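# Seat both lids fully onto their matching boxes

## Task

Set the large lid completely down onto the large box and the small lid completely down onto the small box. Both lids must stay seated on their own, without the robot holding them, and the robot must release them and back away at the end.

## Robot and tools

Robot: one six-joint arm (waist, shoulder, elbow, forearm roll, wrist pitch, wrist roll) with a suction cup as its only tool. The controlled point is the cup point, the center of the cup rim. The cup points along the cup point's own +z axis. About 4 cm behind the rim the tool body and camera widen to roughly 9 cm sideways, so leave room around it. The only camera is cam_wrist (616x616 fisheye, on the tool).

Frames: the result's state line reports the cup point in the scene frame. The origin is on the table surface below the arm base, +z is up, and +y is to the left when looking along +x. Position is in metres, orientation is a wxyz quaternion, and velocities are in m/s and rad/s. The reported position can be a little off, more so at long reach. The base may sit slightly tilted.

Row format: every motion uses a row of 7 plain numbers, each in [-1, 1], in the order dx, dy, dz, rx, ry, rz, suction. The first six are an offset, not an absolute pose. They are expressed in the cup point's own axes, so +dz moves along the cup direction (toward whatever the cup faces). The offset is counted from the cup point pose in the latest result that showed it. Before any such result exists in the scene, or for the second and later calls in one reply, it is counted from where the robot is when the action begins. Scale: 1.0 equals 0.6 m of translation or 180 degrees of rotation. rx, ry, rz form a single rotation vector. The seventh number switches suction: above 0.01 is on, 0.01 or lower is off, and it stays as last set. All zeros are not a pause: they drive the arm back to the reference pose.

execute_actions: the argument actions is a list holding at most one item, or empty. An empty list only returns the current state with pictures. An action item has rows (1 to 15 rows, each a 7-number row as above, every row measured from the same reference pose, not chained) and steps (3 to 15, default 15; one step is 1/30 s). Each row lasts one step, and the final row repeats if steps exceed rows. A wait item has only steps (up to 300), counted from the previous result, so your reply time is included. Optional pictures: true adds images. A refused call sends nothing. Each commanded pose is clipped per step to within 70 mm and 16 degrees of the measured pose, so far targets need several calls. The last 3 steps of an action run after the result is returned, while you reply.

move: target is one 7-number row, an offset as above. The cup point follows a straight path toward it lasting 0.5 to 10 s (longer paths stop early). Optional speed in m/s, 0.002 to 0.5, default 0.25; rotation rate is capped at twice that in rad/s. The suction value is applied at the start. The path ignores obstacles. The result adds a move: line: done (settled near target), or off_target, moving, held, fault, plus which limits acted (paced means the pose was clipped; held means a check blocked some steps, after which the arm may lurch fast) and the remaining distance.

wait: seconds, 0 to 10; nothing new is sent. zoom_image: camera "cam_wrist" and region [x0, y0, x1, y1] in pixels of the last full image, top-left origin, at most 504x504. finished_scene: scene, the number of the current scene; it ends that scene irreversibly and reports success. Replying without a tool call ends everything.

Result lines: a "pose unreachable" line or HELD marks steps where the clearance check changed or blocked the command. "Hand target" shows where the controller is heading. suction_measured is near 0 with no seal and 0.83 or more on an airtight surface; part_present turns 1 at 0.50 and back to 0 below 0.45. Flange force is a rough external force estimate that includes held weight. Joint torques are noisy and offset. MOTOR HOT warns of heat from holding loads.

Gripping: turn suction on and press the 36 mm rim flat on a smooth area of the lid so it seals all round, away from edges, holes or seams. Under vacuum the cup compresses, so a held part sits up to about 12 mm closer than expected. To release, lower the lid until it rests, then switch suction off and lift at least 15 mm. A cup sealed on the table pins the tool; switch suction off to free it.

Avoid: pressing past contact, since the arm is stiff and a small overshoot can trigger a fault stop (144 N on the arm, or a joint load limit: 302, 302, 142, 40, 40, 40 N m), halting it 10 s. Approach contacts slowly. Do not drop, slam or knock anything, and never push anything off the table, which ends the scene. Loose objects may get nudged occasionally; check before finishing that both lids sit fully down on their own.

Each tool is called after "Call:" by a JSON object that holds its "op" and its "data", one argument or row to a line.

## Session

Call:
{"op": "execute_actions", "data": {
  "actions": []
}}

Call:
{"op": "zoom_image", "data": {
  "camera": "cam_wrist",
  "region": [150, 40, 470, 340]
}}

Scene clock: 0.00 s of 6200.00 s.
end_effector_position=(+0.6447, -0.0172, +0.4533) suction_measured=0.00 part_present=0 end_effector_quat_wxyz=(+0.007, +0.014, +1.000, +0.002) end_effector_velocity=(-0.001, -0.000, +0.001) end_effector_angular_velocity=(-0.001, -0.000, -0.001)
Joint positions: [-0.055  0.168  1.62   0.002  1.355 -0.052]
Joint velocities: [-0.    -0.001 -0.    -0.001  0.001  0.001]
Joint torques (N m, as the joint torque sensors report them, + toward a larger angle): no reading
Flange force (N, the push that the arm receives, along the end effector's own x y z axes): no reading
Hand target: +0.645, -0.017, +0.453; +0.007, +0.014, +1.000, +0.002

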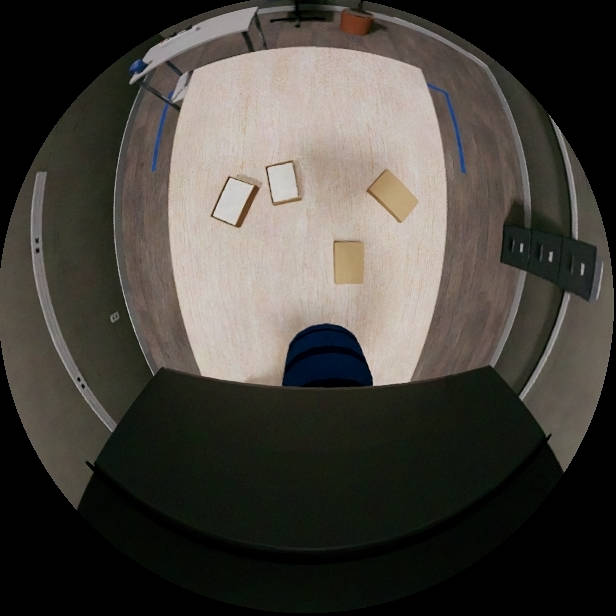

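Region (150, 40, 470, 340) of cam_wrist's 616x616 image, scaled by 1.575, with more detail than that image has; it fills the top 472 rows of this view, and the rest is white.

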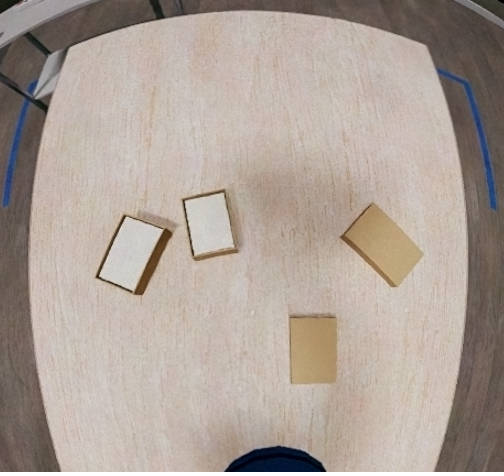

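Call:
{"op": "move", "data": {
  "target": [0.058, -0.14, 0.55, 0, 0, 0, 0],
  "speed": 0.4
}}

Scene clock: 1.60 s of 6200.00 s.
end_effector_position=(+0.6127, -0.0996, +0.1226) suction_measured=0.00 part_present=0 end_effector_quat_wxyz=(+0.007, +0.014, +1.000, +0.002) end_effector_velocity=(+0.000, +0.001, -0.001) end_effector_angular_velocity=(+0.000, +0.000, +0.002)
Joint positions: [-0.193  0.399  1.996  0.002  0.747 -0.19 ]
Joint velocities: [ 0.001  0.001  0.     0.    -0.001 -0.001]
Joint torques (N m, as the joint torque sensors report them, + toward a larger angle): [  0.37 -66.46 -29.22   2.57   0.48   0.29]
Flange force (N, the push that the arm receives, along the end effector's own x y z axes): [3.1 -0.7 1.8]
Hand target: +0.613, -0.100, +0.122; +0.007, +0.014, +1.000, +0.002
Off the commanded pose: 0.001 m, 0 deg.
Kept back: nothing.
move: done

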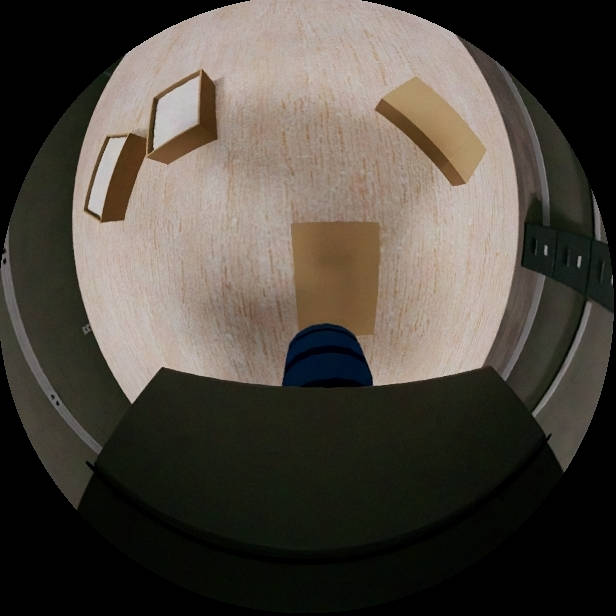

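Call:
{"op": "move", "data": {
  "target": [-0.03, -0.018, 0.1, 0, 0, 0, 0]
}}

Scene clock: 2.60 s of 6200.00 s.
end_effector_position=(+0.6313, -0.1108, +0.0628) suction_measured=0.00 part_present=0 end_effector_quat_wxyz=(+0.007, +0.014, +1.000, +0.002) end_effector_velocity=(+0.000, -0.001, +0.000) end_effector_angular_velocity=(-0.001, -0.001, -0.000)
Joint positions: [-0.204  0.501  1.983  0.002  0.658 -0.202]
Joint velocities: [-0.001 -0.001 -0.    -0.001 -0.    -0.   ]
Joint torques (N m, as the joint torque sensors report them, + toward a larger angle): [  0.7  -73.71 -26.41   2.33   0.32   0.17]
Flange force (N, the push that the arm receives, along the end effector's own x y z axes): [2.7 -1.3 1.4]
Hand target: +0.631, -0.111, +0.063; +0.007, +0.014, +1.000, +0.002
Off the commanded pose: 0.000 m, 0 deg.
Kept back: nothing.
move: done

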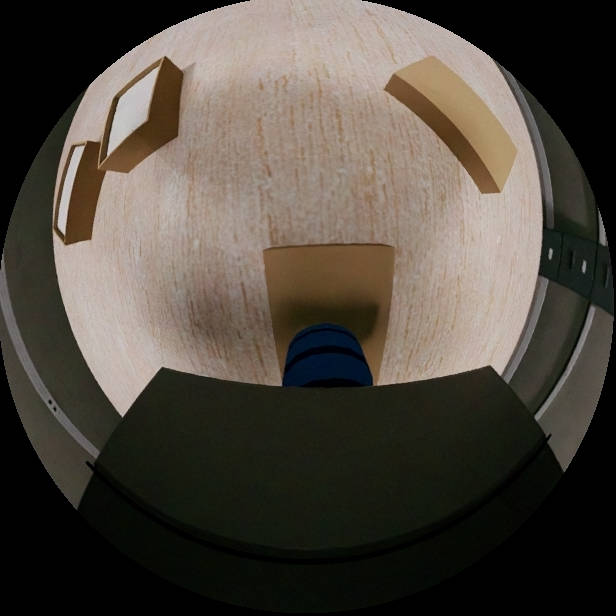

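Call:
{"op": "move", "data": {
  "target": [0, 0, 0.076, 0, 0, 0, 1],
  "speed": 0.05
}}

Call:
{"op": "move", "data": {
  "target": [0, 0, -0.14, 0, 0, 0, 1]
}}

Call:
{"op": "move", "data": {
  "target": [-0.15, 0.26, 0, 0, 0, -0.067, 1]
}}

Scene clock: 4.03 s of 6200.00 s.
end_effector_position=(+0.6319, -0.1107, +0.0172) suction_measured=0.91 part_present=1 end_effector_quat_wxyz=(+0.007, +0.014, +1.000, +0.002) end_effector_velocity=(+0.000, -0.001, +0.000) end_effector_angular_velocity=(-0.000, -0.002, -0.001)
Joint positions: [-0.204  0.567  1.994  0.002  0.581 -0.202]
Joint velocities: [-0.002 -0.     0.     0.    -0.002 -0.001]
Joint torques (N m, as the joint torque sensors report them, + toward a larger angle): [  0.92 -76.21 -23.85   2.05   0.54   0.23]
Flange force (N, the push that the arm receives, along the end effector's own x y z axes): [3.5 -1.9 0.9]
Hand target: +0.632, -0.111, +0.017; +0.007, +0.014, +1.000, +0.002
Off the commanded pose: 0.000 m, 0 deg.
Kept back: nothing.
move: done

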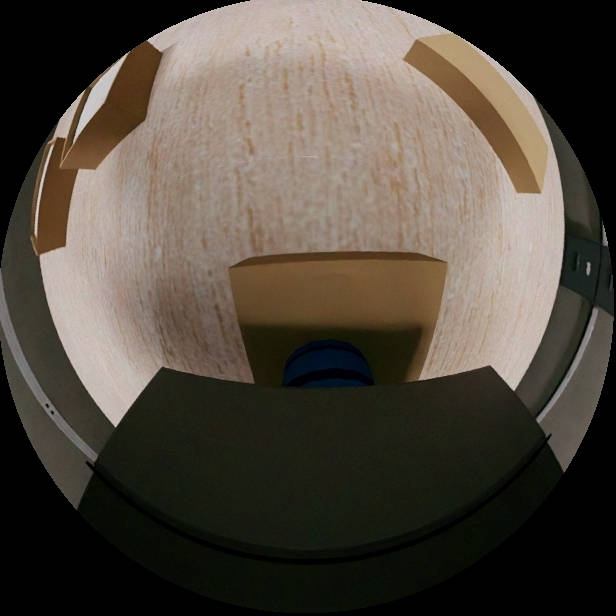

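Scene clock: 4.83 s of 6200.00 s.
end_effector_position=(+0.6307, -0.1109, +0.1012) suction_measured=0.94 part_present=1 end_effector_quat_wxyz=(+0.007, +0.014, +1.000, +0.002) end_effector_velocity=(+0.000, -0.000, +0.001) end_effector_angular_velocity=(-0.000, -0.001, +0.001)
Joint positions: [-0.204  0.45   1.968  0.002  0.724 -0.202]
Joint velocities: [ 0.    -0.001 -0.    -0.    -0.    -0.001]
Joint torques (N m, as the joint torque sensors report them, + toward a larger angle): [  0.34 -70.44 -28.37   2.69   0.65   0.17]
Flange force (N, the push that the arm receives, along the end effector's own x y z axes): [2.7 -0.9 2.5]
Hand target: +0.631, -0.111, +0.101; +0.007, +0.014, +1.000, +0.002
Off the commanded pose: 0.000 m, 0 deg.
Kept back: nothing.
move: done

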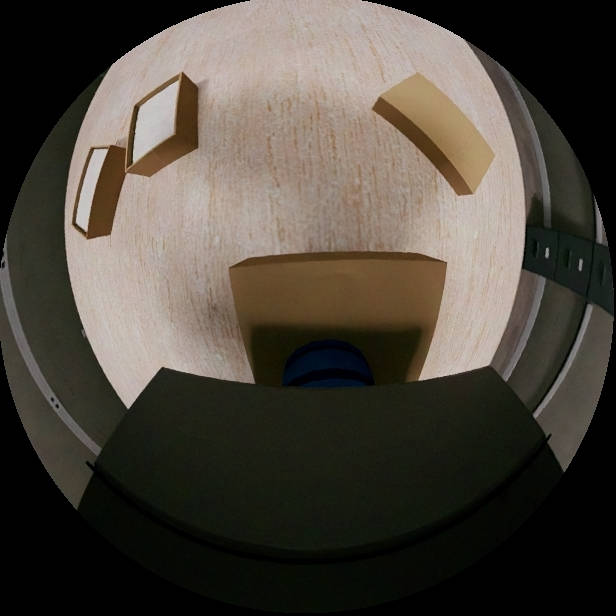

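Scene clock: 5.97 s of 6200.00 s.
end_effector_position=(+0.7245, +0.0428, +0.1029) suction_measured=0.94 part_present=1 end_effector_quat_wxyz=(+0.007, -0.091, +0.996, +0.001) end_effector_velocity=(-0.000, +0.000, -0.001) end_effector_angular_velocity=(+0.000, +0.002, -0.001)
Joint positions: [ 0.035  0.55   1.791  0.002  0.801 -0.173]
Joint velocities: [ 0.001  0.002 -0.001  0.     0.     0.001]
Joint torques (N m, as the joint torque sensors report them, + toward a larger angle): [  0.39 -81.27 -31.25   2.84   0.57   0.14]
Flange force (N, the push that the arm receives, along the end effector's own x y z axes): [4.6 -1.0 1.9]
Hand target: +0.725, +0.043, +0.103; +0.007, -0.091, +0.996, +0.001
Off the commanded pose: 0.001 m, 0 deg.
Kept back: nothing.
move: done

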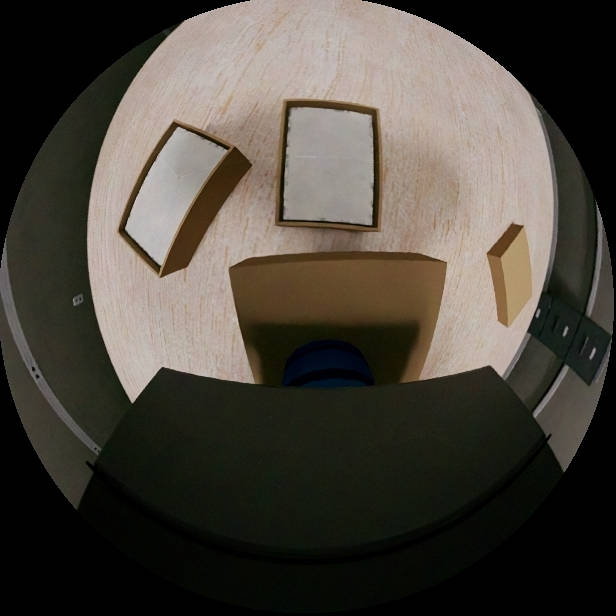

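Call:
{"op": "move", "data": {
  "target": [-0.14, 0, 0.045, 0, 0, 0.028, 1],
  "speed": 0.15
}}

Scene clock: 7.17 s of 6200.00 s.
end_effector_position=(+0.8074, +0.0583, +0.0772) suction_measured=0.94 part_present=1 end_effector_quat_wxyz=(+0.007, -0.047, +0.999, +0.001) end_effector_velocity=(-0.000, +0.001, +0.000) end_effector_angular_velocity=(+0.000, +0.001, +0.000)
Joint positions: [ 0.053  0.679  1.614  0.002  0.848 -0.067]
Joint velocities: [ 0.001  0.    -0.001  0.001  0.002  0.   ]
Joint torques (N m, as the joint torque sensors report them, + toward a larger angle): [  0.18 -94.34 -32.36   2.97   0.47   0.42]
Flange force (N, the push that the arm receives, along the end effector's own x y z axes): [3.7 -0.9 2.0]
Hand target: +0.807, +0.058, +0.077; +0.007, -0.047, +0.999, +0.001
Off the commanded pose: 0.000 m, 0 deg.
Kept back: nothing.
move: done

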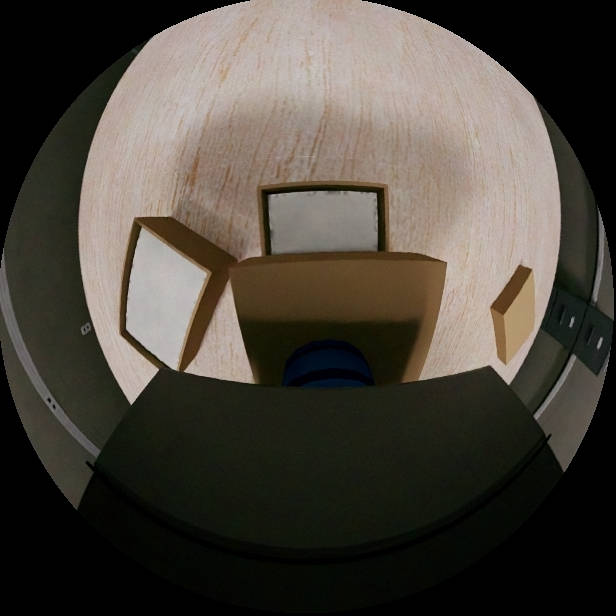

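Call:
{"op": "move", "data": {
  "target": [-0.075, 0.008, 0, 0, 0, 0, 1],
  "speed": 0.06
}}

Call:
{"op": "move", "data": {
  "target": [0, 0, 0.035, 0, 0, 0, 1],
  "speed": 0.02
}}

Call:
{"op": "move", "data": {
  "target": [0, 0, 0.005, 0, 0, 0, 1],
  "speed": 0.005
}}

Scene clock: 8.47 s of 6200.00 s.
end_effector_position=(+0.8517, +0.0675, +0.0779) suction_measured=0.94 part_present=1 end_effector_quat_wxyz=(+0.007, -0.047, +0.999, +0.001) end_effector_velocity=(+0.000, -0.001, -0.001) end_effector_angular_velocity=(+0.001, +0.001, -0.001)
Joint positions: [ 0.062  0.735  1.507  0.002  0.9   -0.058]
Joint velocities: [-0.001  0.002 -0.001  0.001 -0.    -0.001]
Joint torques (N m, as the joint torque sensors report them, + toward a larger angle): [  -0.48 -100.31  -32.65    3.01    0.35    0.22]
Flange force (N, the push that the arm receives, along the end effector's own x y z axes): [0.5 -0.4 2.1]
Hand target: +0.852, +0.067, +0.078; +0.007, -0.047, +0.999, +0.001
Off the commanded pose: 0.000 m, 0 deg.
Kept back: nothing.
move: done

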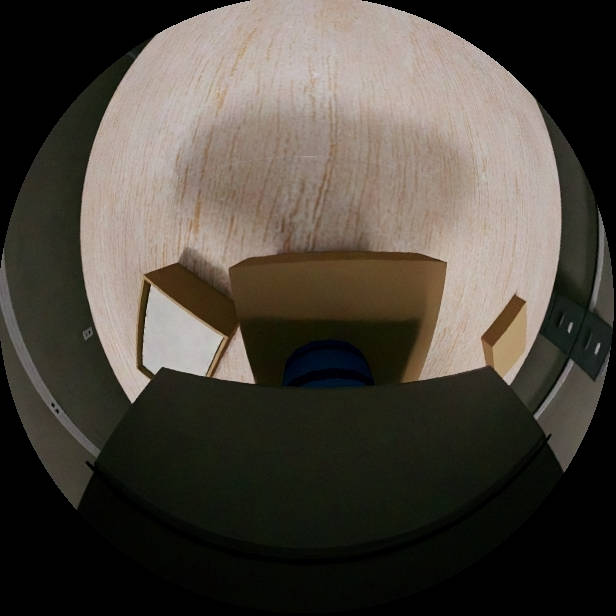

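Scene clock: 9.73 s of 6200.00 s.
end_effector_position=(+0.8520, +0.0675, +0.0569) suction_measured=0.94 part_present=1 end_effector_quat_wxyz=(+0.007, -0.047, +0.999, +0.001) end_effector_velocity=(+0.000, -0.000, -0.001) end_effector_angular_velocity=(+0.000, -0.001, -0.001)
Joint positions: [ 0.062  0.756  1.513  0.002  0.873 -0.058]
Joint velocities: [-0.     0.001 -0.     0.001 -0.002  0.   ]
Joint torques (N m, as the joint torque sensors report them, + toward a larger angle): [   0.23 -101.88  -32.78    3.04    0.55    0.18]
Flange force (N, the push that the arm receives, along the end effector's own x y z axes): [2.4 -0.9 2.5]
Hand target: +0.852, +0.068, +0.057; +0.007, -0.047, +0.999, +0.001
Off the commanded pose: 0.000 m, 0 deg.
Kept back: nothing.
move: done

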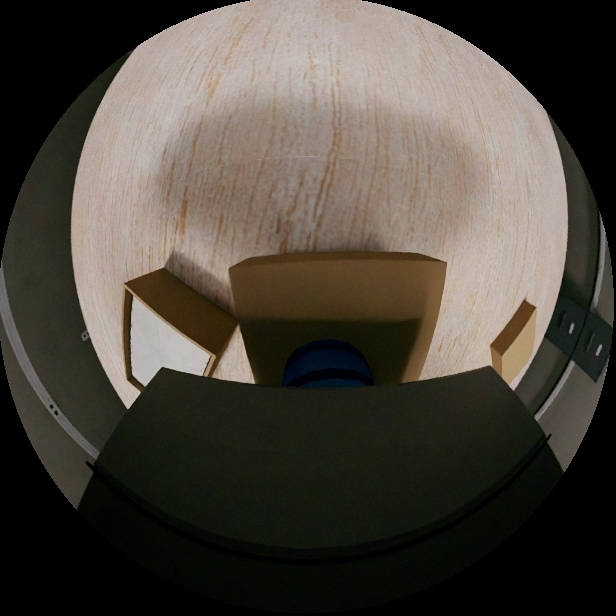

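Scene clock: 10.57 s of 6200.00 s.
end_effector_position=(+0.8522, +0.0675, +0.0541) suction_measured=0.94 part_present=1 end_effector_quat_wxyz=(+0.007, -0.047, +0.999, +0.001) end_effector_velocity=(-0.001, +0.000, -0.002) end_effector_angular_velocity=(+0.001, +0.004, -0.001)
Joint positions: [ 0.062  0.759  1.514  0.002  0.869 -0.058]
Joint velocities: [-0.     0.003  0.     0.001  0.001  0.001]
Joint torques (N m, as the joint torque sensors report them, + toward a larger angle): [  3.08 -74.9  -21.39   3.85  -0.22   0.21]
Flange force (N, the push that the arm receives, along the end effector's own x y z axes): [6.7 -4.3 -28.6]
Hand target: +0.852, +0.068, +0.054; +0.007, -0.047, +0.999, +0.001
Off the commanded pose: 0.000 m, 0 deg.
Kept back: nothing.
move: done

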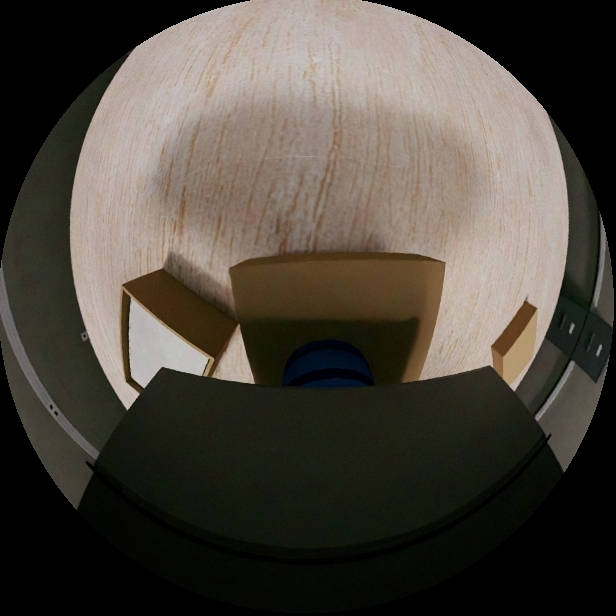

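Call:
{"op": "move", "data": {
  "target": [0.007, 0.005, -0.012, 0, 0, 0, 1],
  "speed": 0.02
}}

Call:
{"op": "move", "data": {
  "target": [0, 0, 0.014, 0, 0, 0, 1],
  "speed": 0.008
}}

Scene clock: 11.50 s of 6200.00 s.
end_effector_position=(+0.8476, +0.0701, +0.0612) suction_measured=0.94 part_present=1 end_effector_quat_wxyz=(+0.007, -0.047, +0.999, +0.001) end_effector_velocity=(-0.000, +0.001, +0.002) end_effector_angular_velocity=(-0.000, -0.001, +0.001)
Joint positions: [ 0.066  0.747  1.522  0.002  0.873 -0.054]
Joint velocities: [ 0.001 -0.002  0.    -0.001  0.002  0.001]
Joint torques (N m, as the joint torque sensors report them, + toward a larger angle): [  -0.46 -101.85  -32.55    3.07    0.44    0.13]
Flange force (N, the push that the arm receives, along the end effector's own x y z axes): [0.9 -0.2 2.8]
Hand target: +0.848, +0.070, +0.061; +0.007, -0.047, +0.999, +0.001
Off the commanded pose: 0.000 m, 0 deg.
Kept back: nothing.
move: done

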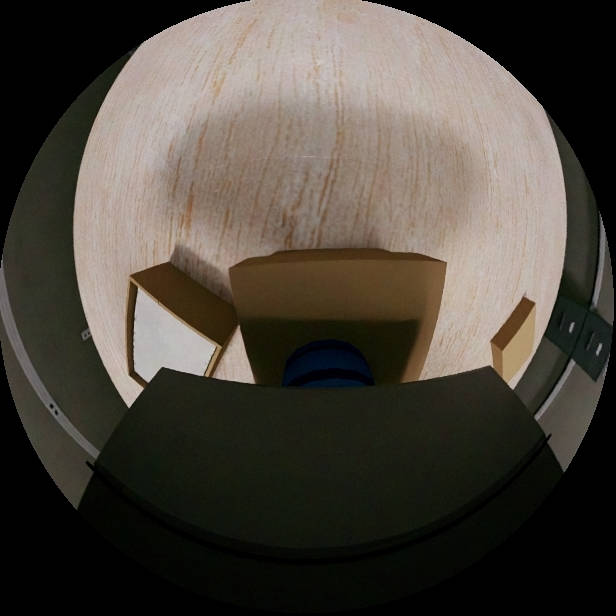

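Scene clock: 12.77 s of 6200.00 s.
end_effector_position=(+0.8477, +0.0701, +0.0528) suction_measured=0.94 part_present=1 end_effector_quat_wxyz=(+0.007, -0.047, +0.999, +0.001) end_effector_velocity=(-0.000, +0.000, -0.000) end_effector_angular_velocity=(-0.000, +0.001, +0.000)
Joint positions: [ 0.066  0.755  1.524  0.002  0.862 -0.054]
Joint velocities: [ 0.  0.  0. -0.  0. -0.]
Joint torques (N m, as the joint torque sensors report them, + toward a larger angle): [   0.04 -101.26  -32.18    3.02    0.5     0.33]
Flange force (N, the push that the arm receives, along the end effector's own x y z axes): [1.8 -0.8 2.4]
Hand target: +0.848, +0.070, +0.053; +0.007, -0.047, +0.999, +0.001
Off the commanded pose: 0.000 m, 0 deg.
Kept back: nothing.
move: done

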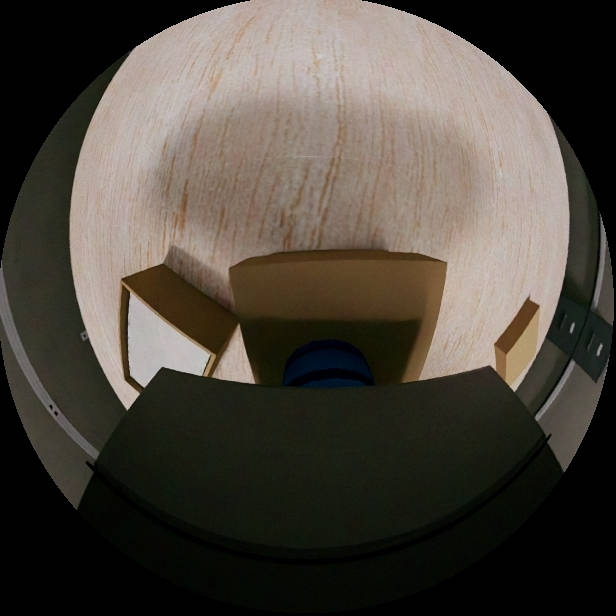

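Call:
{"op": "move", "data": {
  "target": [0, 0, 0.022, 0, 0, 0, 1],
  "speed": 0.015
}}

Call:
{"op": "move", "data": {
  "target": [0, 0, 0.004, 0, 0, 0, 0],
  "speed": 0.01
}}

Call:
{"op": "move", "data": {
  "target": [0, 0, -0.15, 0, 0, 0, 0],
  "speed": 0.1
}}

Call:
{"op": "move", "data": {
  "target": [0.095, -0.52, 0, 0, 0, -0.24, 0],
  "speed": 0.4
}}

Scene clock: 14.10 s of 6200.00 s.
end_effector_position=(+0.8479, +0.0701, +0.0396) suction_measured=0.94 part_present=1 end_effector_quat_wxyz=(+0.007, -0.047, +0.999, +0.001) end_effector_velocity=(+0.000, +0.000, -0.000) end_effector_angular_velocity=(-0.001, -0.001, +0.002)
Joint positions: [ 0.066  0.769  1.527  0.002  0.845 -0.054]
Joint velocities: [ 0.001  0.     0.    -0.001 -0.001 -0.   ]
Joint torques (N m, as the joint torque sensors report them, + toward a larger angle): [   0.94 -102.89  -31.64    2.96    0.43    0.26]
Flange force (N, the push that the arm receives, along the end effector's own x y z axes): [0.3 -1.8 3.5]
Hand target: +0.848, +0.070, +0.040; +0.007, -0.047, +0.999, +0.001
Off the commanded pose: 0.000 m, 0 deg.
Kept back: nothing.
move: done

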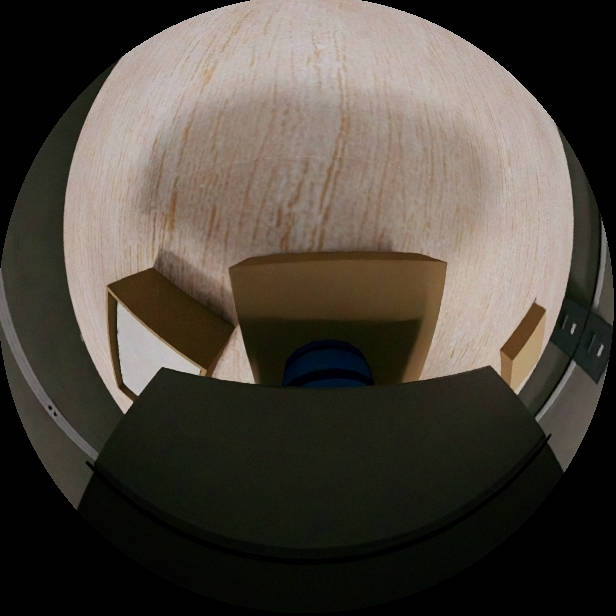

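Scene clock: 14.80 s of 6200.00 s.
end_effector_position=(+0.8480, +0.0701, +0.0372) suction_measured=0.00 part_present=0 end_effector_quat_wxyz=(+0.007, -0.047, +0.999, +0.001) end_effector_velocity=(-0.000, -0.000, +0.000) end_effector_angular_velocity=(+0.001, +0.001, -0.002)
Joint positions: [ 0.066  0.772  1.528  0.002  0.842 -0.054]
Joint velocities: [-0.    -0.001  0.     0.001  0.001  0.   ]
Joint torques (N m, as the joint torque sensors report them, + toward a larger angle): [  0.24 -93.97 -27.13   2.99   0.59   0.3 ]
Flange force (N, the push that the arm receives, along the end effector's own x y z axes): [0.7 -1.0 -7.7]
Hand target: +0.848, +0.070, +0.037; +0.007, -0.047, +0.999, +0.001
Off the commanded pose: 0.000 m, 0 deg.
Kept back: nothing.
move: done

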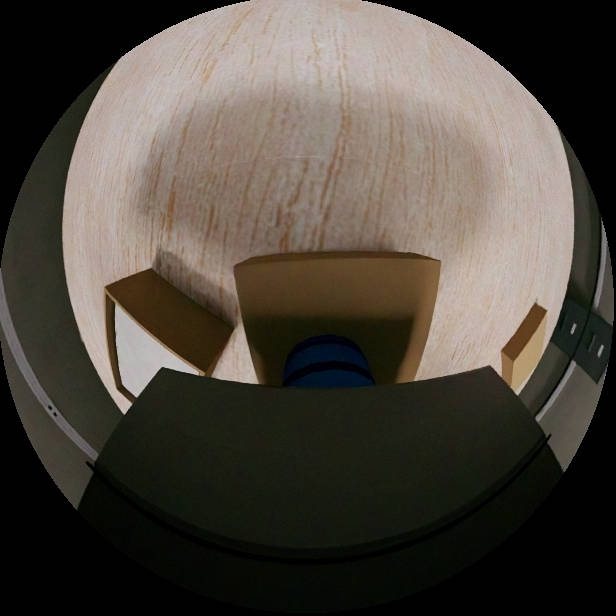

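Scene clock: 16.03 s of 6200.00 s.
end_effector_position=(+0.8466, +0.0700, +0.1272) suction_measured=0.00 part_present=0 end_effector_quat_wxyz=(+0.007, -0.047, +0.999, +0.002) end_effector_velocity=(-0.000, -0.001, -0.001) end_effector_angular_velocity=(-0.001, +0.002, -0.003)
Joint positions: [ 0.066  0.682  1.497  0.002  0.963 -0.054]
Joint velocities: [-0.001  0.001 -0.    -0.001  0.001  0.002]
Joint torques (N m, as the joint torque sensors report them, + toward a larger angle): [  0.63 -96.89 -34.37   3.3    0.42   0.29]
Flange force (N, the push that the arm receives, along the end effector's own x y z axes): [2.0 -1.4 1.9]
Hand target: +0.847, +0.070, +0.127; +0.007, -0.047, +0.999, +0.002
Off the commanded pose: 0.000 m, 0 deg.
Kept back: nothing.
move: done

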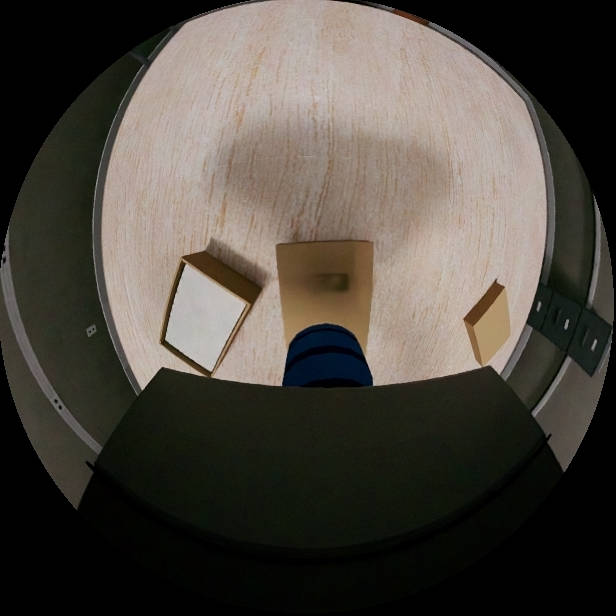

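Scene clock: 17.47 s of 6200.00 s.
end_effector_position=(+0.8202, -0.2461, +0.1260) suction_measured=0.00 part_present=0 end_effector_quat_wxyz=(+0.008, -0.412, +0.911, -0.001) end_effector_velocity=(+0.001, -0.000, +0.001) end_effector_angular_velocity=(-0.000, -0.002, +0.002)
Joint positions: [-0.308  0.691  1.481  0.002  0.97  -1.182]
Joint velocities: [-0.001 -0.001 -0.001  0.001 -0.001 -0.003]
Joint torques (N m, as the joint torque sensors report them, + toward a larger angle): [  1.7  -97.52 -33.71   3.31   0.37   0.25]
Flange force (N, the push that the arm receives, along the end effector's own x y z axes): [1.8 0.4 0.3]
Hand target: +0.820, -0.246, +0.126; +0.008, -0.412, +0.911, -0.001
Off the commanded pose: 0.001 m, 0 deg.
Kept back: nothing.
move: done

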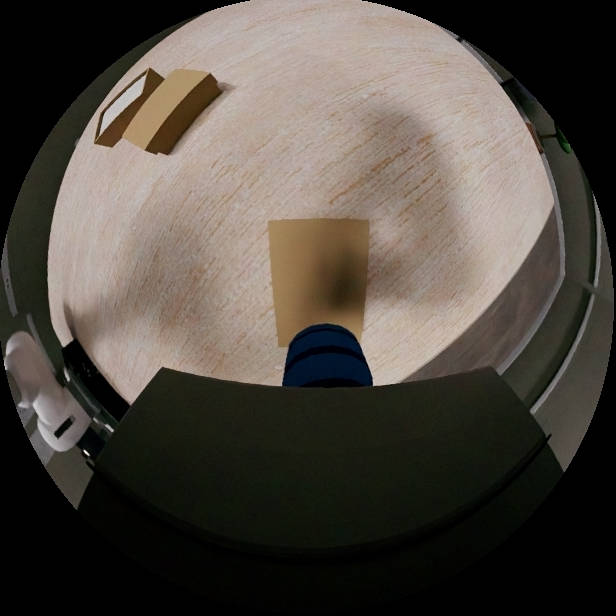

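Call:
{"op": "move", "data": {
  "target": [0, 0, 0.12, 0, 0, 0, 0]
}}

Call:
{"op": "move", "data": {
  "target": [0, 0, 0.062, 0, 0, 0, 1],
  "speed": 0.05
}}

Call:
{"op": "move", "data": {
  "target": [0, 0, -0.17, 0, 0, 0, 1]
}}

Call:
{"op": "move", "data": {
  "target": [-0.457, 0.77, 0, 0, 0, 0.405, 1],
  "speed": 0.4
}}

Scene clock: 18.47 s of 6200.00 s.
end_effector_position=(+0.8212, -0.2459, +0.0541) suction_measured=0.00 part_present=0 end_effector_quat_wxyz=(+0.008, -0.412, +0.911, -0.001) end_effector_velocity=(+0.000, -0.000, -0.001) end_effector_angular_velocity=(-0.000, +0.000, -0.001)
Joint positions: [-0.308  0.761  1.507  0.002  0.874 -1.182]
Joint velocities: [ 0.     0.001 -0.    -0.    -0.     0.001]
Joint torques (N m, as the joint torque sensors report them, + toward a larger angle): [   0.35 -102.05  -32.58    3.02    0.48    0.32]
Flange force (N, the push that the arm receives, along the end effector's own x y z axes): [1.4 2.0 1.7]
Hand target: +0.821, -0.246, +0.054; +0.008, -0.412, +0.911, -0.001
Off the commanded pose: 0.000 m, 0 deg.
Kept back: nothing.
move: done

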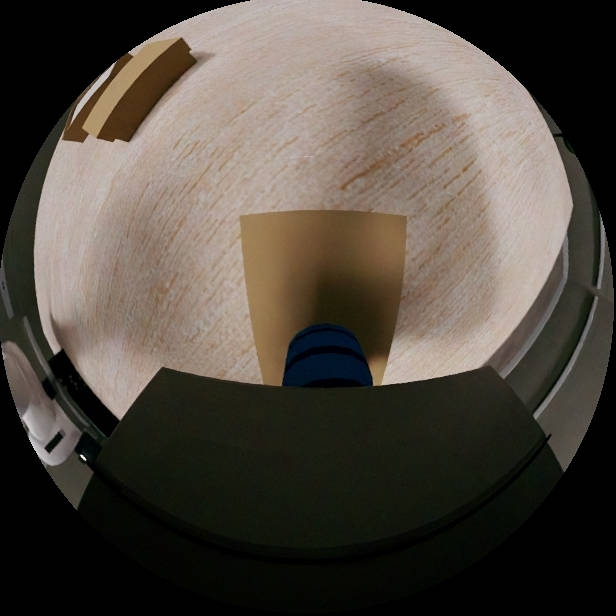

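Scene clock: 19.50 s of 6200.00 s.
end_effector_position=(+0.8217, -0.2459, +0.0169) suction_measured=0.94 part_present=1 end_effector_quat_wxyz=(+0.008, -0.412, +0.911, -0.001) end_effector_velocity=(+0.001, +0.001, -0.000) end_effector_angular_velocity=(+0.001, -0.003, -0.002)
Joint positions: [-0.308  0.801  1.515  0.002  0.826 -1.182]
Joint velocities: [ 0.     0.     0.     0.003 -0.002  0.001]
Joint torques (N m, as the joint torque sensors report them, + toward a larger angle): [   0.71 -103.24  -31.43    2.84    0.49    0.26]
Flange force (N, the push that the arm receives, along the end effector's own x y z axes): [2.0 2.4 1.8]
Hand target: +0.822, -0.246, +0.017; +0.008, -0.412, +0.911, -0.001
Off the commanded pose: 0.000 m, 0 deg.
Kept back: nothing.
move: done

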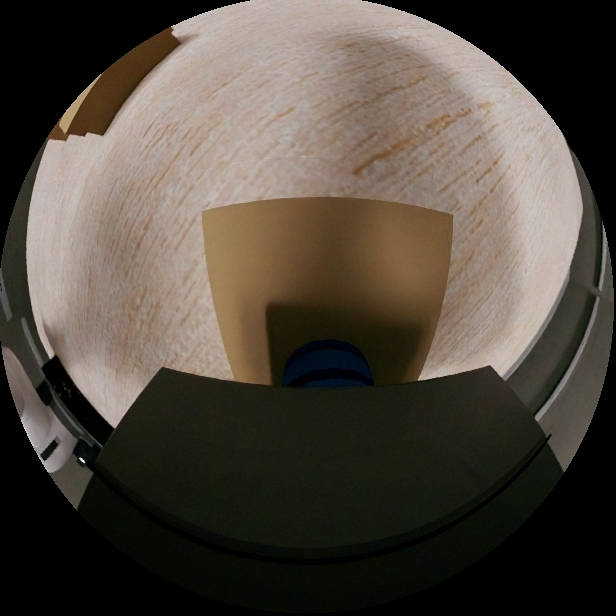

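Scene clock: 20.33 s of 6200.00 s.
end_effector_position=(+0.8202, -0.2460, +0.1188) suction_measured=0.94 part_present=1 end_effector_quat_wxyz=(+0.008, -0.412, +0.911, -0.001) end_effector_velocity=(+0.000, -0.000, +0.001) end_effector_angular_velocity=(+0.000, -0.001, -0.000)
Joint positions: [-0.308  0.697  1.484  0.002  0.96  -1.182]
Joint velocities: [-0.    -0.001 -0.001  0.001  0.001 -0.001]
Joint torques (N m, as the joint torque sensors report them, + toward a larger angle): [  0.86 -99.5  -34.61   3.24   0.36   0.11]
Flange force (N, the push that the arm receives, along the end effector's own x y z axes): [1.8 0.5 2.7]
Hand target: +0.820, -0.246, +0.119; +0.008, -0.412, +0.911, -0.001
Off the commanded pose: 0.000 m, 0 deg.
Kept back: nothing.
move: done

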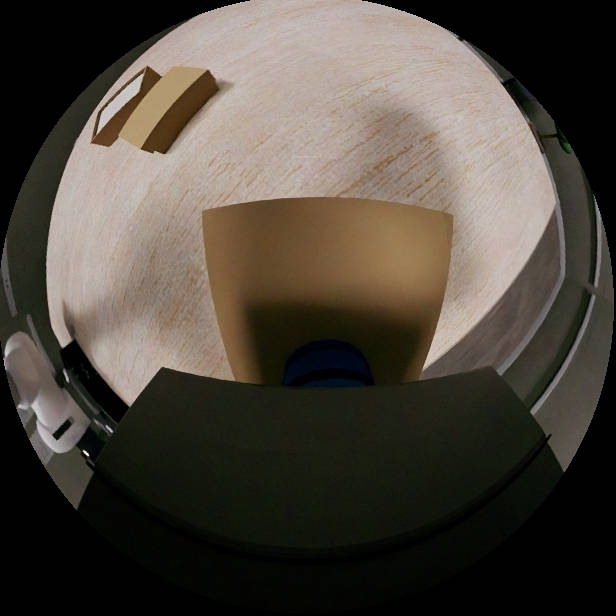

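Scene clock: 22.43 s of 6200.00 s.
end_effector_position=(+0.6535, +0.2648, +0.1176) suction_measured=0.94 part_present=1 end_effector_quat_wxyz=(+0.007, +0.210, +0.978, +0.003) end_effector_velocity=(+0.000, -0.001, -0.000) end_effector_angular_velocity=(-0.002, -0.000, -0.001)
Joint positions: [0.36  0.508 1.828 0.002 0.806 0.758]
Joint velocities: [-0.     0.001 -0.    -0.002 -0.     0.002]
Joint torques (N m, as the joint torque sensors report them, + toward a larger angle): [ -0.52 -78.69 -30.48   2.88   0.54   0.61]
Flange force (N, the push that the arm receives, along the end effector's own x y z axes): [-0.3 -2.3 2.6]
Hand target: +0.654, +0.265, +0.118; +0.007, +0.210, +0.978, +0.003
Off the commanded pose: 0.001 m, 0 deg.
Kept back: nothing.
move: done

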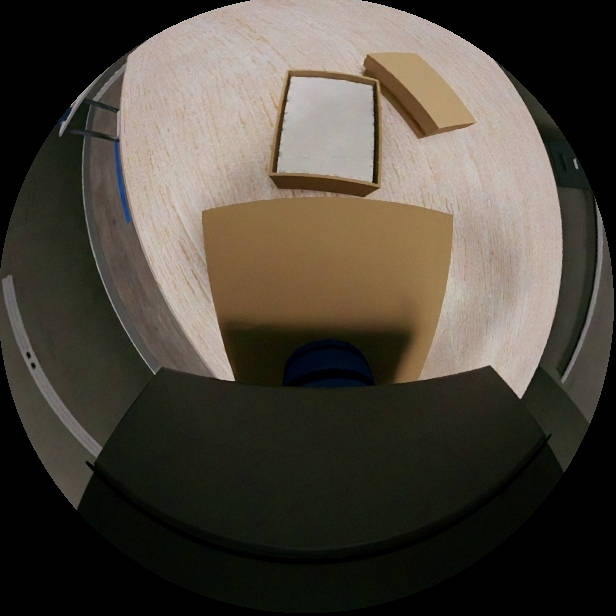

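Call:
{"op": "move", "data": {
  "target": [-0.2, 0, 0.055, 0, 0, 0.028, 1],
  "speed": 0.15
}}

Scene clock: 23.87 s of 6200.00 s.
end_effector_position=(+0.7635, +0.2158, +0.0861) suction_measured=0.94 part_present=1 end_effector_quat_wxyz=(+0.006, +0.253, +0.967, +0.004) end_effector_velocity=(+0.000, -0.000, -0.000) end_effector_angular_velocity=(+0.001, +0.001, -0.002)
Joint positions: [0.256 0.65  1.648 0.002 0.843 0.742]
Joint velocities: [-0.001  0.    -0.001  0.001  0.001  0.   ]
Joint torques (N m, as the joint torque sensors report them, + toward a larger angle): [  0.35 -91.91 -31.47   2.92   0.52   0.26]
Flange force (N, the push that the arm receives, along the end effector's own x y z axes): [0.1 -2.3 2.2]
Hand target: +0.764, +0.216, +0.086; +0.006, +0.253, +0.967, +0.004
Off the commanded pose: 0.000 m, 0 deg.
Kept back: nothing.
move: done

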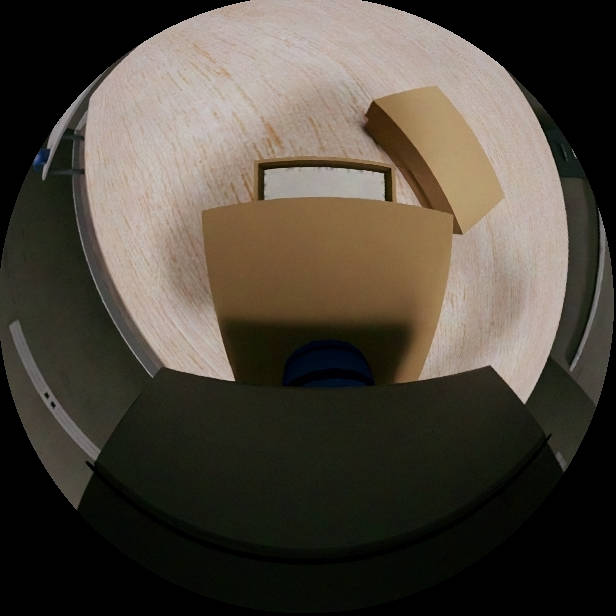

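Call:
{"op": "move", "data": {
  "target": [-0.068, 0, 0, 0, 0, 0, 1],
  "speed": 0.06
}}

Call:
{"op": "move", "data": {
  "target": [0, 0, 0.033, 0, 0, 0, 1],
  "speed": 0.02
}}

Call:
{"op": "move", "data": {
  "target": [0, 0, 0.006, 0, 0, 0, 1],
  "speed": 0.005
}}

Scene clock: 25.10 s of 6200.00 s.
end_effector_position=(+0.7991, +0.1959, +0.0866) suction_measured=0.94 part_present=1 end_effector_quat_wxyz=(+0.007, +0.253, +0.967, +0.004) end_effector_velocity=(+0.001, +0.000, +0.001) end_effector_angular_velocity=(+0.000, -0.002, -0.000)
Joint positions: [0.222 0.686 1.58  0.002 0.876 0.709]
Joint velocities: [ 0.    -0.001 -0.001 -0.    -0.     0.001]
Joint torques (N m, as the joint torque sensors report them, + toward a larger angle): [  0.23 -95.65 -32.88   3.11   0.43   0.26]
Flange force (N, the push that the arm receives, along the end effector's own x y z axes): [2.0 -2.9 1.5]
Hand target: +0.799, +0.196, +0.087; +0.006, +0.253, +0.967, +0.004
Off the commanded pose: 0.000 m, 0 deg.
Kept back: nothing.
move: done

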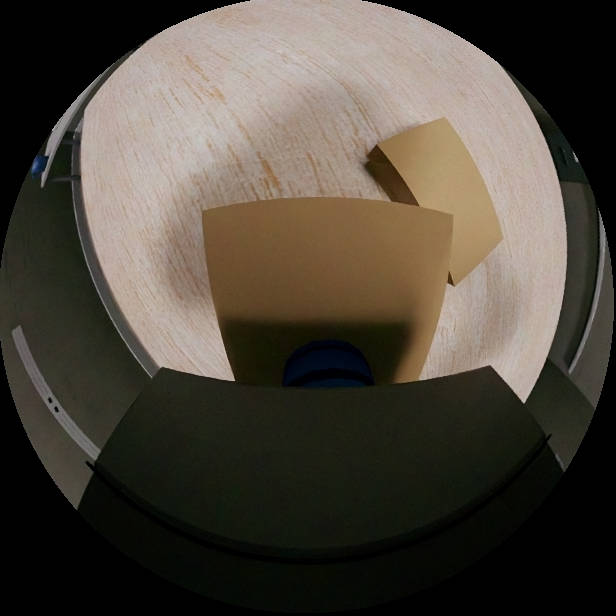

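Scene clock: 26.30 s of 6200.00 s.
end_effector_position=(+0.7994, +0.1959, +0.0668) suction_measured=0.94 part_present=1 end_effector_quat_wxyz=(+0.007, +0.253, +0.967, +0.004) end_effector_velocity=(+0.000, +0.000, -0.000) end_effector_angular_velocity=(+0.000, -0.001, -0.000)
Joint positions: [0.222 0.707 1.586 0.002 0.849 0.708]
Joint velocities: [ 0.     0.     0.    -0.    -0.002  0.001]
Joint torques (N m, as the joint torque sensors report them, + toward a larger angle): [ -0.32 -98.17 -31.84   3.02   0.59   0.15]
Flange force (N, the push that the arm receives, along the end effector's own x y z axes): [0.2 -0.6 3.8]
Hand target: +0.799, +0.196, +0.067; +0.007, +0.253, +0.967, +0.004
Off the commanded pose: 0.000 m, 0 deg.
Kept back: nothing.
move: done

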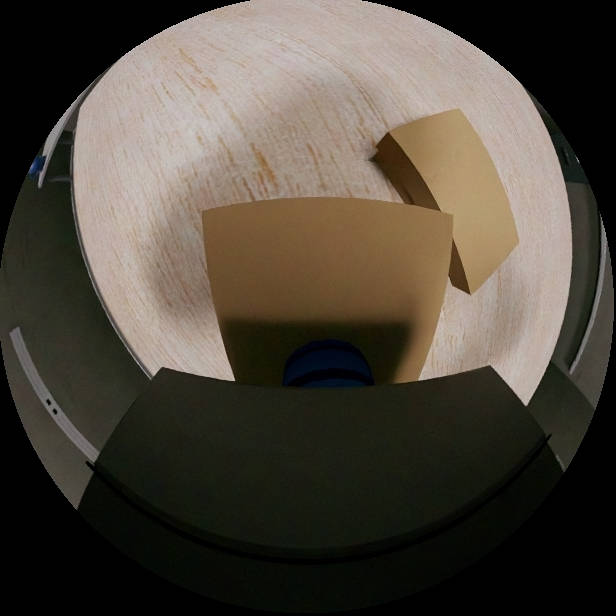

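Scene clock: 27.23 s of 6200.00 s.
end_effector_position=(+0.7995, +0.1959, +0.0632) suction_measured=0.94 part_present=1 end_effector_quat_wxyz=(+0.007, +0.253, +0.967, +0.004) end_effector_velocity=(-0.000, -0.000, -0.001) end_effector_angular_velocity=(-0.001, +0.001, +0.003)
Joint positions: [0.222 0.71  1.587 0.002 0.844 0.708]
Joint velocities: [ 0.     0.001  0.001 -0.001 -0.    -0.002]
Joint torques (N m, as the joint torque sensors report them, + toward a larger angle): [  0.46 -95.95 -31.15   3.     0.44   0.23]
Flange force (N, the push that the arm receives, along the end effector's own x y z axes): [0.7 -2.4 0.4]
Hand target: +0.799, +0.196, +0.063; +0.007, +0.253, +0.967, +0.004
Off the commanded pose: 0.000 m, 0 deg.
Kept back: nothing.
move: done

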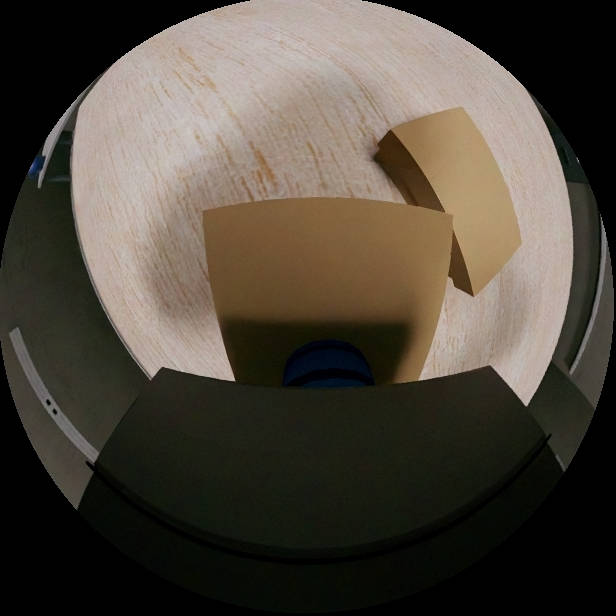

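Call:
{"op": "move", "data": {
  "target": [0, 0, 0.004, 0, 0, 0, 1],
  "speed": 0.005
}}

Scene clock: 28.17 s of 6200.00 s.
end_effector_position=(+0.7995, +0.1959, +0.0608) suction_measured=0.94 part_present=1 end_effector_quat_wxyz=(+0.007, +0.253, +0.967, +0.004) end_effector_velocity=(-0.000, -0.000, +0.000) end_effector_angular_velocity=(-0.000, +0.001, -0.002)
Joint positions: [0.222 0.713 1.588 0.002 0.841 0.708]
Joint velocities: [-0.    -0.    -0.    -0.     0.001  0.002]
Joint torques (N m, as the joint torque sensors report them, + toward a larger angle): [ -1.73 -88.77 -26.52   2.35   0.72   0.22]
Flange force (N, the push that the arm receives, along the end effector's own x y z axes): [1.2 0.5 -8.6]
Hand target: +0.799, +0.196, +0.061; +0.007, +0.253, +0.967, +0.004
Off the commanded pose: 0.000 m, 0 deg.
Kept back: nothing.
move: done

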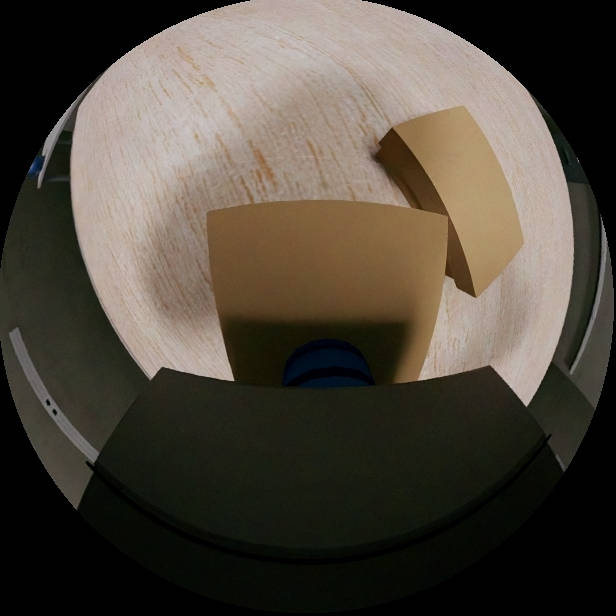

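Front dips symmetric: rear on rim. Back 4 mm.

Call:
{"op": "move", "data": {
  "target": [0.007, 0, -0.015, 0, 0, 0, 1],
  "speed": 0.02
}}

Call:
{"op": "move", "data": {
  "target": [0, 0, 0.017, 0, 0, 0, 1],
  "speed": 0.008
}}

Scene clock: 29.13 s of 6200.00 s.
end_effector_position=(+0.7957, +0.1980, +0.0697) suction_measured=0.94 part_present=1 end_effector_quat_wxyz=(+0.006, +0.253, +0.967, +0.004) end_effector_velocity=(-0.001, +0.000, -0.000) end_effector_angular_velocity=(-0.001, +0.003, +0.000)
Joint positions: [0.226 0.7   1.593 0.002 0.849 0.712]
Joint velocities: [ 0.     0.     0.    -0.     0.003  0.   ]
Joint torques (N m, as the joint torque sensors report them, + toward a larger angle): [  0.05 -96.27 -31.9    3.09   0.39   0.31]
Flange force (N, the push that the arm receives, along the end effector's own x y z axes): [0.8 -2.0 2.3]
Hand target: +0.796, +0.198, +0.070; +0.006, +0.253, +0.967, +0.004
Off the commanded pose: 0.000 m, 0 deg.
Kept back: nothing.
move: done

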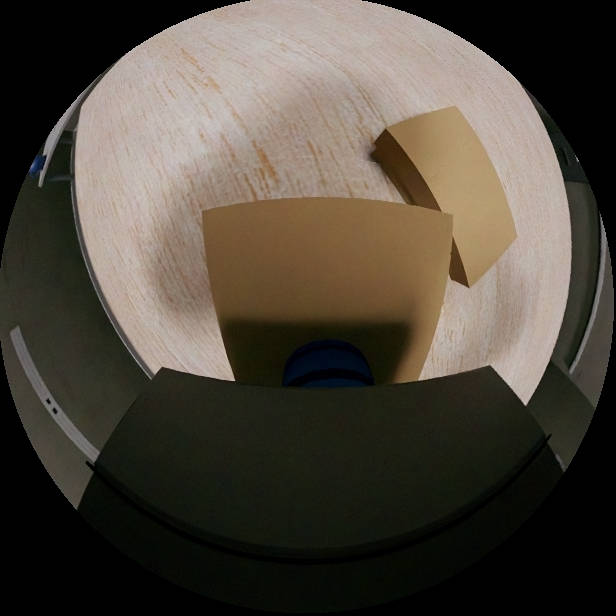

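Scene clock: 30.63 s of 6200.00 s.
end_effector_position=(+0.7956, +0.1979, +0.0593) suction_measured=0.94 part_present=1 end_effector_quat_wxyz=(+0.006, +0.253, +0.967, +0.003) end_effector_velocity=(-0.001, -0.001, -0.002) end_effector_angular_velocity=(-0.000, +0.003, -0.000)
Joint positions: [0.226 0.711 1.596 0.002 0.835 0.712]
Joint velocities: [-0.001  0.002  0.001  0.001  0.    -0.001]
Joint torques (N m, as the joint torque sensors report them, + toward a larger angle): [  0.43 -97.06 -31.98   3.04   0.52   0.25]
Flange force (N, the push that the arm receives, along the end effector's own x y z axes): [0.9 -3.0 3.6]
Hand target: +0.796, +0.198, +0.060; +0.006, +0.253, +0.967, +0.004
Off the commanded pose: 0.000 m, 0 deg.
Kept back: nothing.
move: done

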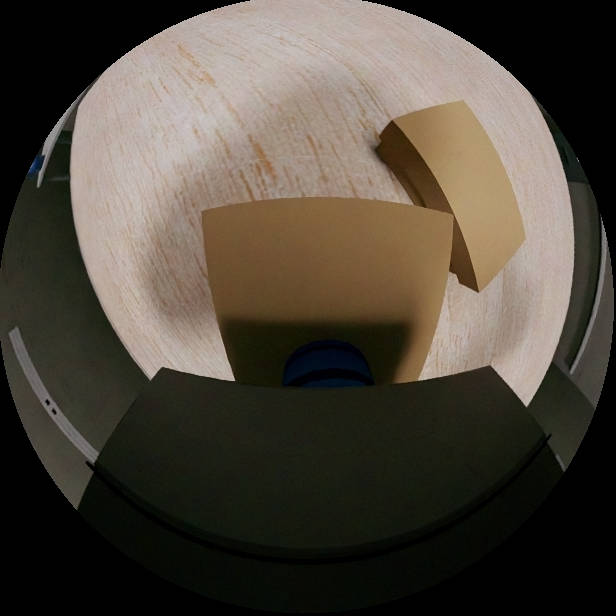

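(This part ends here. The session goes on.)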